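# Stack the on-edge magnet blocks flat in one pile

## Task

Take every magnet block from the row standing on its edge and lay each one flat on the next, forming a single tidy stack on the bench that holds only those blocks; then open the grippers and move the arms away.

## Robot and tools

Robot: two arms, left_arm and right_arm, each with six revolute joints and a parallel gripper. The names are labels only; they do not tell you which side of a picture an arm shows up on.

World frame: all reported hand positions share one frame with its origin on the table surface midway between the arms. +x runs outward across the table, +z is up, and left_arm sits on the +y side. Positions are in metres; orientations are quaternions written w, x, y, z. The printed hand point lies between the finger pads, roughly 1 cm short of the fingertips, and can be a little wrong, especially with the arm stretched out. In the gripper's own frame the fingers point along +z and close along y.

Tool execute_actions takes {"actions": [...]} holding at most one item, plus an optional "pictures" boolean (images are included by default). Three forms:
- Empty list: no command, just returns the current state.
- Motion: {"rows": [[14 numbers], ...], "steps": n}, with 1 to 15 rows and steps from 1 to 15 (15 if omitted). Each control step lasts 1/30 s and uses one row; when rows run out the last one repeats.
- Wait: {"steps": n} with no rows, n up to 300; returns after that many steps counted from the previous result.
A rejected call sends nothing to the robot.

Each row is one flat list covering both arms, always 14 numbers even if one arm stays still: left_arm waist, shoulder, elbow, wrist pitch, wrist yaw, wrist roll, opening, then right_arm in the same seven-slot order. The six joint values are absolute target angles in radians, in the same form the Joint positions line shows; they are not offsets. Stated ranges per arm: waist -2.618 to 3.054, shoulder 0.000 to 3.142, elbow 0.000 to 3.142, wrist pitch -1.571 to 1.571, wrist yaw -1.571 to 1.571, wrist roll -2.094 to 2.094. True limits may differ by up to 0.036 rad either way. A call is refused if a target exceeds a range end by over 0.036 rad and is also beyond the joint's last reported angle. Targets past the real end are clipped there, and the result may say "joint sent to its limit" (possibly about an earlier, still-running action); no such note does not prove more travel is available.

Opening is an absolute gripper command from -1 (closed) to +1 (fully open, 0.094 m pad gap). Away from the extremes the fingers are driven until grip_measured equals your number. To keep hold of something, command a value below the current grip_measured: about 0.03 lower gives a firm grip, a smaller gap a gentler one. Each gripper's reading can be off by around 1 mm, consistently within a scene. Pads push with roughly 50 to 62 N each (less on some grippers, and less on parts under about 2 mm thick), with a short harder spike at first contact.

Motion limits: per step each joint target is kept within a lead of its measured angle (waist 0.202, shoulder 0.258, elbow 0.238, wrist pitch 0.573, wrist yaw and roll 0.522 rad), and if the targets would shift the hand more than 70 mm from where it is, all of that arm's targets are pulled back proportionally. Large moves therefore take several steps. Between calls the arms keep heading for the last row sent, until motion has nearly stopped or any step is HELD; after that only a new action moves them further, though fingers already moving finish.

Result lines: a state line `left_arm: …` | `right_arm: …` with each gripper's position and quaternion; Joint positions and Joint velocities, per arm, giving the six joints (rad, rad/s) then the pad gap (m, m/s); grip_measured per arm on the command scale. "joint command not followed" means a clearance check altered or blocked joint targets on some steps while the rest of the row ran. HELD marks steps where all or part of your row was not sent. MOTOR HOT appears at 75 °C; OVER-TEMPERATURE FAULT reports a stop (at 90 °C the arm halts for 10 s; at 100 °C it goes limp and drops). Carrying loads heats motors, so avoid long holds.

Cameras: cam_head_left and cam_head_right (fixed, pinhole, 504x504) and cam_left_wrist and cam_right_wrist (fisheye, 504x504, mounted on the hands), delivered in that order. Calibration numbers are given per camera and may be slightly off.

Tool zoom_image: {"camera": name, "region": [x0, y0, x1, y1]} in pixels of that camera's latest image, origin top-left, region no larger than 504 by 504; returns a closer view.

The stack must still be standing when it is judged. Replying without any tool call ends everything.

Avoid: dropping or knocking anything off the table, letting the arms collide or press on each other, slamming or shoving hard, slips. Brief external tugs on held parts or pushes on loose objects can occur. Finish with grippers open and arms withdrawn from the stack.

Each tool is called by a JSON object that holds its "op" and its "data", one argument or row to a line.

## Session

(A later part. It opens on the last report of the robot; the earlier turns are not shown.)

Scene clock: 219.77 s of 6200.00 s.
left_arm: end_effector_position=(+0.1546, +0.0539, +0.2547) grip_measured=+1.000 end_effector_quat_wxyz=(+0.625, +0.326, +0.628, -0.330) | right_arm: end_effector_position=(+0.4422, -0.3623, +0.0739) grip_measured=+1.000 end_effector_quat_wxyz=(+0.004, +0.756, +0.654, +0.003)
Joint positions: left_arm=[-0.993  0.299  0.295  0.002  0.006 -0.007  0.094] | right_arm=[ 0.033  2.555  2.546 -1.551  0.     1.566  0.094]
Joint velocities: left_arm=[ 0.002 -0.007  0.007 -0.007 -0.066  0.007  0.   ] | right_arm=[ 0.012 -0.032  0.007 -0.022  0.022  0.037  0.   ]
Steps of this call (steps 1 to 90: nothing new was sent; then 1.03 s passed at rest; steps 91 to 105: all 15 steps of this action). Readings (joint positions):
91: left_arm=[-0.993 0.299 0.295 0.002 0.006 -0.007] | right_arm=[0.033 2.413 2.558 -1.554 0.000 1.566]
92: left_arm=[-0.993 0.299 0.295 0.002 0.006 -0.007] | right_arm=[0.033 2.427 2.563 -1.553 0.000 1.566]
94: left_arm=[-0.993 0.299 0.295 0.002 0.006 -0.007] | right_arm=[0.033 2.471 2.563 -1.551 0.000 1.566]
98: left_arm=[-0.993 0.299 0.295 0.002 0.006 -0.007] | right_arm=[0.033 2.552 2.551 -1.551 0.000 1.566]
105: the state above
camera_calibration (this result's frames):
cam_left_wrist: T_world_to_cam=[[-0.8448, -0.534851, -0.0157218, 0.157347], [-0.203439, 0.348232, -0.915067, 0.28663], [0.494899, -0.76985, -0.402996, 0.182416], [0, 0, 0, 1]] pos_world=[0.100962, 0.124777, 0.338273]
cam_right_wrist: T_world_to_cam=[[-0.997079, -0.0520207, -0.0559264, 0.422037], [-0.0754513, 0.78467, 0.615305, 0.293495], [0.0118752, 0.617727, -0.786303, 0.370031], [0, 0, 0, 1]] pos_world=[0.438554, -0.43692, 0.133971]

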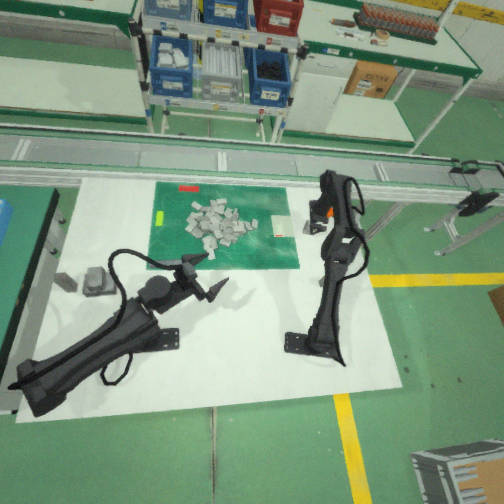

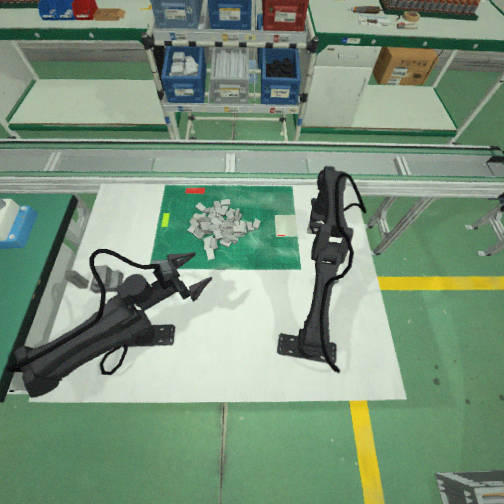

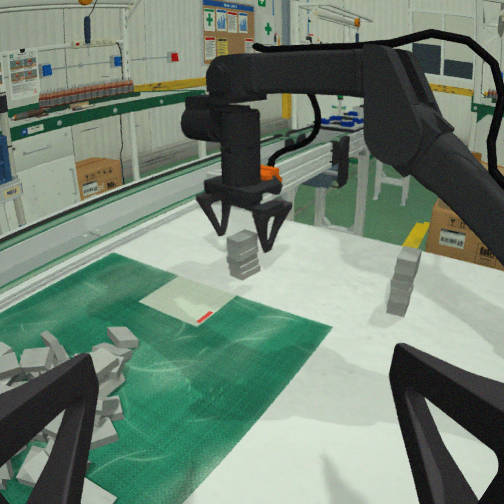

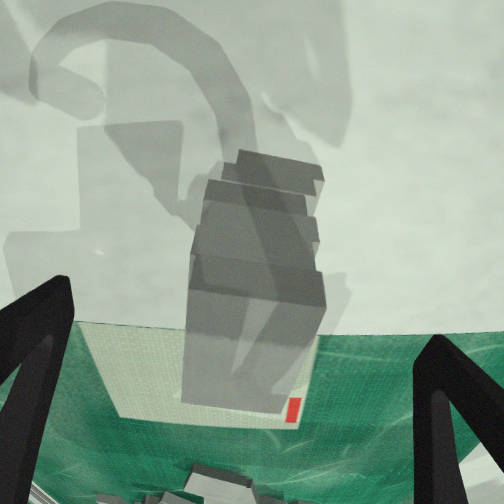

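{"op": "execute_actions", "data": {
  "actions": [
    {"rows":[[-1.0,0.3,0.3,0,0,0,1,0.035,2.63,2.5,-1.47,0,1.57,1]],"steps":15}
  ],
  "pictures": false
}}

{"op": "execute_actions", "data": {
  "actions": [
    {"rows":[[-1.0,0.3,0.3,0,0,0,1,0.035,2.63,2.5,-1.47,0,1.57,-0.5]],"steps":15}
  ],
  "pictures": false
}}

{"op": "execute_actions", "data": {
  "actions": [
    {"rows":[[-1.0,0.3,0.3,0,0,0,1,0.035,2.63,2.5,-1.47,0,1.57,0.3]],"steps":12}
  ],
  "pictures": false
}}

{"op": "execute_actions", "data": {
  "actions": [
    {"rows":[[-1.0,0.3,0.3,0,0,0,1,0.035,2.57,2.52,-1.53,0,1.57,0.3]],"steps":15}
  ],
  "pictures": false
}}

{"op": "execute_actions", "data": {
  "actions": [
    {"rows":[[-1.0,0.3,0.3,0,0,0,1,0.035,2.57,2.52,-1.53,0,1.57,-0.5]],"steps":12}
  ],
  "pictures": false
}}

{"op": "execute_actions", "data": {
  "actions": [
    {"rows":[[-1.0,0.3,0.3,0,0,0,1,0.035,2.57,2.52,-1.53,0,1.57,0.5]],"steps":12}
  ],
  "pictures": false
}}

{"op": "execute_actions", "data": {
  "actions": [
    {"rows":[[-1.0,0.3,0.3,0,0,0,1,0.035,2.3,2.55,-1.56,0,1.57,0.5]],"steps":15}
  ]
}}

{"op": "zoom_image", "data": {
  "camera": "cam_left_wrist",
  "region": [150,180,350,330]
}}

Scene clock: 226.50 s of 6200.00 s.
left_arm: end_effector_position=(+0.1546, +0.0539, +0.2547) grip_measured=+1.000 end_effector_quat_wxyz=(+0.625, +0.326, +0.628, -0.330) | right_arm: end_effector_position=(+0.4471, -0.3630, +0.0261) grip_measured=+1.000 end_effector_quat_wxyz=(-0.013, +0.756, +0.654, -0.011)
Joint positions: left_arm=[-0.993  0.299  0.295  0.002  0.006 -0.007  0.094] | right_arm=[ 0.033  2.635  2.505 -1.475  0.     1.566  0.094]
Joint velocities: left_arm=[-0.007 -0.022 -0.022 -0.11  -0.022 -0.037  0.   ] | right_arm=[-0.017 -0.017 -0.012 -0.007 -0.037 -0.037  0.   ]
Steps of this call (steps 1 to 15: the robot went on to your last target; steps 16 to 90: nothing new was sent; then 3.23 s passed at rest; steps 91 to 105: all 15 steps of this action). Readings (joint positions):
91: left_arm=[-0.993 0.299 0.295 0.002 0.006 -0.007] | right_arm=[0.033 2.558 2.543 -1.545 0.000 1.566]
92: left_arm=[-0.993 0.299 0.295 0.002 0.006 -0.007] | right_arm=[0.033 2.563 2.540 -1.531 0.000 1.566]
94: left_arm=[-0.993 0.299 0.295 0.002 0.006 -0.007] | right_arm=[0.033 2.585 2.531 -1.506 0.000 1.566]
98: left_arm=[-0.993 0.299 0.295 0.002 0.006 -0.007] | right_arm=[0.033 2.629 2.509 -1.484 0.000 1.566]
105: the state above

Scene clock: 227.00 s of 6200.00 s.
left_arm: end_effector_position=(+0.1546, +0.0539, +0.2547) grip_measured=+1.000 end_effector_quat_wxyz=(+0.625, +0.326, +0.628, -0.330) | right_arm: end_effector_position=(+0.4461, -0.3628, +0.0262) grip_measured=-0.441 end_effector_quat_wxyz=(-0.015, +0.757, +0.654, -0.013)
Joint positions: left_arm=[-0.993  0.299  0.295  0.002  0.006 -0.007  0.094] | right_arm=[ 0.033  2.635  2.505 -1.48   0.     1.567  0.026]
Joint velocities: left_arm=[-0.012  0.007 -0.012 -0.007 -0.037 -0.007  0.   ] | right_arm=[ 0.002 -0.007  0.007 -0.037 -0.051 -0.037 -0.   ]
Steps of this call (steps 1 to 15: all 15 steps of this action). Readings (joint positions):
1: left_arm=[-0.993 0.299 0.295 0.002 0.006 -0.007] | right_arm=[0.033 2.635 2.505 -1.475 0.000 1.566]
2: left_arm=[-0.993 0.299 0.295 0.002 0.006 -0.007] | right_arm=[0.033 2.635 2.505 -1.475 0.000 1.566]
4: left_arm=[-0.993 0.299 0.295 0.002 0.006 -0.007] | right_arm=[0.033 2.635 2.505 -1.474 0.000 1.566]
8: left_arm=[-0.993 0.299 0.295 0.002 0.006 -0.007] | right_arm=[0.033 2.635 2.505 -1.480 0.000 1.567]
15: the state above

Scene clock: 227.40 s of 6200.00 s.
left_arm: end_effector_position=(+0.1546, +0.0539, +0.2547) grip_measured=+1.000 end_effector_quat_wxyz=(+0.625, +0.326, +0.628, -0.330) | right_arm: end_effector_position=(+0.4475, -0.3631, +0.0261) grip_measured=+0.298 end_effector_quat_wxyz=(-0.013, +0.757, +0.654, -0.011)
Joint positions: left_arm=[-0.993  0.299  0.295  0.002  0.006 -0.007  0.094] | right_arm=[ 0.033  2.635  2.505 -1.474  0.     1.567  0.061]
Joint velocities: left_arm=[-0.002 -0.012 -0.007  0.051  0.007  0.022  0.   ] | right_arm=[-0.002 -0.002 -0.007 -0.007 -0.007  0.022 -0.001]
Steps of this call (steps 1 to 12: all 12 steps of this action). Readings (joint positions):
1: left_arm=[-0.993 0.299 0.295 0.002 0.006 -0.007] | right_arm=[0.033 2.635 2.505 -1.480 0.000 1.567]
2: left_arm=[-0.993 0.299 0.295 0.002 0.006 -0.007] | right_arm=[0.033 2.635 2.505 -1.478 0.000 1.567]
4: left_arm=[-0.993 0.299 0.295 0.002 0.006 -0.007] | right_arm=[0.033 2.635 2.505 -1.476 0.000 1.567]
8: left_arm=[-0.993 0.299 0.295 0.002 0.006 -0.007] | right_arm=[0.033 2.635 2.505 -1.474 0.000 1.567]
12: the state above

Scene clock: 227.90 s of 6200.00 s.
left_arm: end_effector_position=(+0.1546, +0.0539, +0.2547) grip_measured=+1.000 end_effector_quat_wxyz=(+0.625, +0.326, +0.628, -0.330) | right_arm: end_effector_position=(+0.4427, -0.3623, +0.0556) grip_measured=+0.298 end_effector_quat_wxyz=(-0.004, +0.757, +0.654, -0.003)
Joint positions: left_arm=[-0.993  0.299  0.295  0.002  0.006 -0.007  0.094] | right_arm=[ 0.033  2.573  2.505 -1.513  0.     1.567  0.061]
Joint velocities: left_arm=[-0.002 -0.012 -0.007  0.051 -0.022 -0.066  0.   ] | right_arm=[ 0.002 -0.012 -0.017  0.022 -0.051 -0.051  0.   ]
Steps of this call (steps 1 to 15: all 15 steps of this action). Readings (joint positions):
1: left_arm=[-0.993 0.299 0.295 0.002 0.006 -0.007] | right_arm=[0.033 2.631 2.505 -1.476 0.000 1.567]
2: left_arm=[-0.993 0.299 0.295 0.002 0.006 -0.007] | right_arm=[0.033 2.627 2.505 -1.484 0.000 1.567]
4: left_arm=[-0.993 0.299 0.295 0.002 0.006 -0.007] | right_arm=[0.033 2.610 2.505 -1.497 0.000 1.567]
8: left_arm=[-0.993 0.299 0.295 0.002 0.006 -0.007] | right_arm=[0.033 2.577 2.505 -1.507 0.000 1.567]
15: the state above

Scene clock: 228.30 s of 6200.00 s.
left_arm: end_effector_position=(+0.1546, +0.0539, +0.2547) grip_measured=+1.000 end_effector_quat_wxyz=(+0.625, +0.326, +0.628, -0.330) | right_arm: end_effector_position=(+0.4429, -0.3623, +0.0556) grip_measured=-0.442 end_effector_quat_wxyz=(-0.004, +0.757, +0.653, -0.003)
Joint positions: left_arm=[-0.993  0.299  0.295  0.002  0.006 -0.007  0.094] | right_arm=[ 0.033  2.573  2.505 -1.512 -0.     1.567  0.026]
Joint velocities: left_arm=[ 0.002 -0.017 -0.007  0.051 -0.037 -0.066  0.   ] | right_arm=[-0.002  0.012 -0.007 -0.007  0.022 -0.007 -0.   ]
Steps of this call (steps 1 to 12: all 12 steps of this action). Readings (joint positions):
1: left_arm=[-0.993 0.299 0.295 0.002 0.006 -0.007] | right_arm=[0.033 2.573 2.505 -1.513 0.000 1.567]
2: left_arm=[-0.993 0.299 0.295 0.002 0.006 -0.007] | right_arm=[0.033 2.573 2.505 -1.513 0.000 1.567]
4: left_arm=[-0.993 0.299 0.295 0.002 0.006 -0.007] | right_arm=[0.033 2.573 2.505 -1.512 -0.000 1.567]
8: left_arm=[-0.993 0.299 0.295 0.002 0.006 -0.007] | right_arm=[0.033 2.573 2.505 -1.512 -0.000 1.567]
12: the state above

Scene clock: 228.70 s of 6200.00 s.
left_arm: end_effector_position=(+0.1546, +0.0539, +0.2547) grip_measured=+1.000 end_effector_quat_wxyz=(+0.625, +0.326, +0.628, -0.330) | right_arm: end_effector_position=(+0.4424, -0.3622, +0.0556) grip_measured=+0.498 end_effector_quat_wxyz=(-0.004, +0.757, +0.653, -0.004)
Joint positions: left_arm=[-0.993  0.299  0.295  0.002  0.006 -0.007  0.094] | right_arm=[ 0.033  2.573  2.505 -1.514 -0.     1.567  0.07 ]
Joint velocities: left_arm=[ 0.017 -0.002  0.002 -0.081 -0.007 -0.022  0.   ] | right_arm=[-0.012 -0.002  0.007  0.095  0.051 -0.051  0.   ]
Steps of this call (steps 1 to 12: all 12 steps of this action). Readings (joint positions):
1: left_arm=[-0.993 0.299 0.295 0.002 0.006 -0.007] | right_arm=[0.033 2.573 2.505 -1.512 -0.000 1.567]
2: left_arm=[-0.993 0.299 0.295 0.002 0.006 -0.007] | right_arm=[0.033 2.573 2.505 -1.512 -0.000 1.567]
4: left_arm=[-0.993 0.299 0.295 0.002 0.006 -0.007] | right_arm=[0.033 2.573 2.505 -1.513 -0.000 1.567]
8: left_arm=[-0.993 0.299 0.295 0.002 0.006 -0.007] | right_arm=[0.033 2.573 2.505 -1.514 -0.000 1.567]
12: the state above

Scene clock: 229.20 s of 6200.00 s.
left_arm: end_effector_position=(+0.1546, +0.0539, +0.2547) grip_measured=+1.000 end_effector_quat_wxyz=(+0.625, +0.326, +0.628, -0.330) | right_arm: end_effector_position=(+0.4414, -0.3621, +0.2141) grip_measured=+0.498 end_effector_quat_wxyz=(+0.125, +0.747, +0.645, +0.107)
Joint positions: left_arm=[-0.993  0.299  0.295  0.002  0.006 -0.007  0.094] | right_arm=[ 0.033  2.265  2.556 -1.531 -0.     1.567  0.07 ]
Joint velocities: left_arm=[-0.002 -0.002  0.002 -0.022  0.007  0.095  0.   ] | right_arm=[ 0.002  0.164  0.002 -0.168  0.022 -0.066 -0.   ]
Steps of this call (steps 1 to 15: all 15 steps of this action). Readings (joint positions):
1: left_arm=[-0.993 0.299 0.295 0.002 0.006 -0.007] | right_arm=[0.033 2.563 2.504 -1.514 -0.000 1.567]
2: left_arm=[-0.993 0.299 0.295 0.002 0.006 -0.007] | right_arm=[0.033 2.550 2.503 -1.518 -0.000 1.567]
4: left_arm=[-0.993 0.299 0.295 0.002 0.006 -0.007] | right_arm=[0.033 2.500 2.503 -1.521 -0.000 1.567]
8: left_arm=[-0.993 0.299 0.295 0.002 0.006 -0.007] | right_arm=[0.033 2.360 2.518 -1.527 -0.000 1.567]
15: the state above
camera_calibration (this result's frames):
cam_left_wrist: T_world_to_cam=[[-0.8448, -0.534851, -0.0157218, 0.157347], [-0.203439, 0.348232, -0.915067, 0.28663], [0.494899, -0.76985, -0.402996, 0.182416], [0, 0, 0, 1]] pos_world=[0.100962, 0.124777, 0.338273]
cam_right_wrist: T_world_to_cam=[[-0.9306, -0.0605314, -0.360999, 0.461927], [-0.256235, 0.812017, 0.524378, 0.316185], [0.261396, 0.580487, -0.771173, 0.353286], [0, 0, 0, 1]] pos_world=[0.41854, -0.433865, 0.2734]

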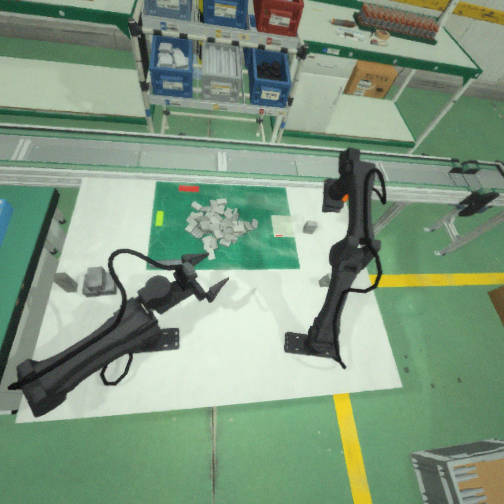

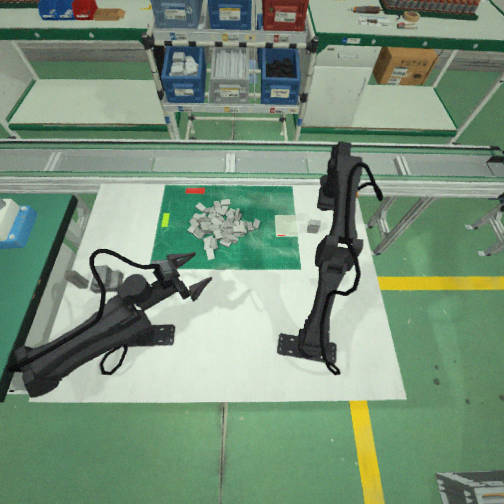

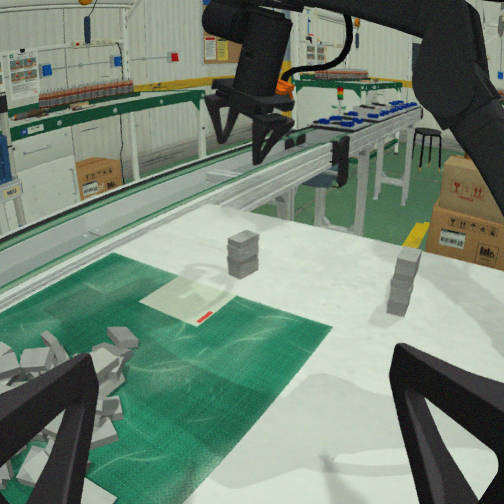

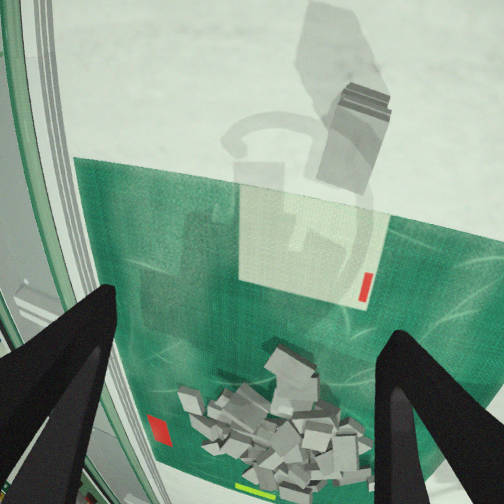

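Region (150, 180, 350, 330) of cam_left_wrist's 504x504 image, scaled by 2.520, with more detail than that image has; it fills the top 378 rows of this view, and the rest is white.

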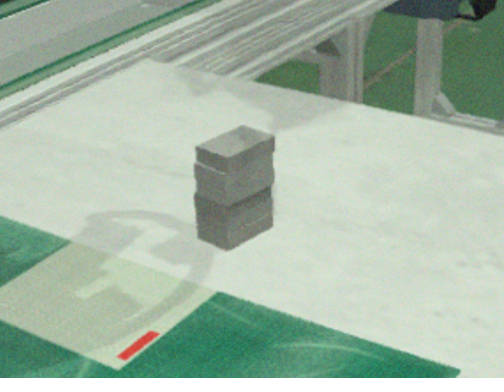

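{"op": "finished_scene", "data": {
  "scene": 1
}}

The scene is finished: the task was done.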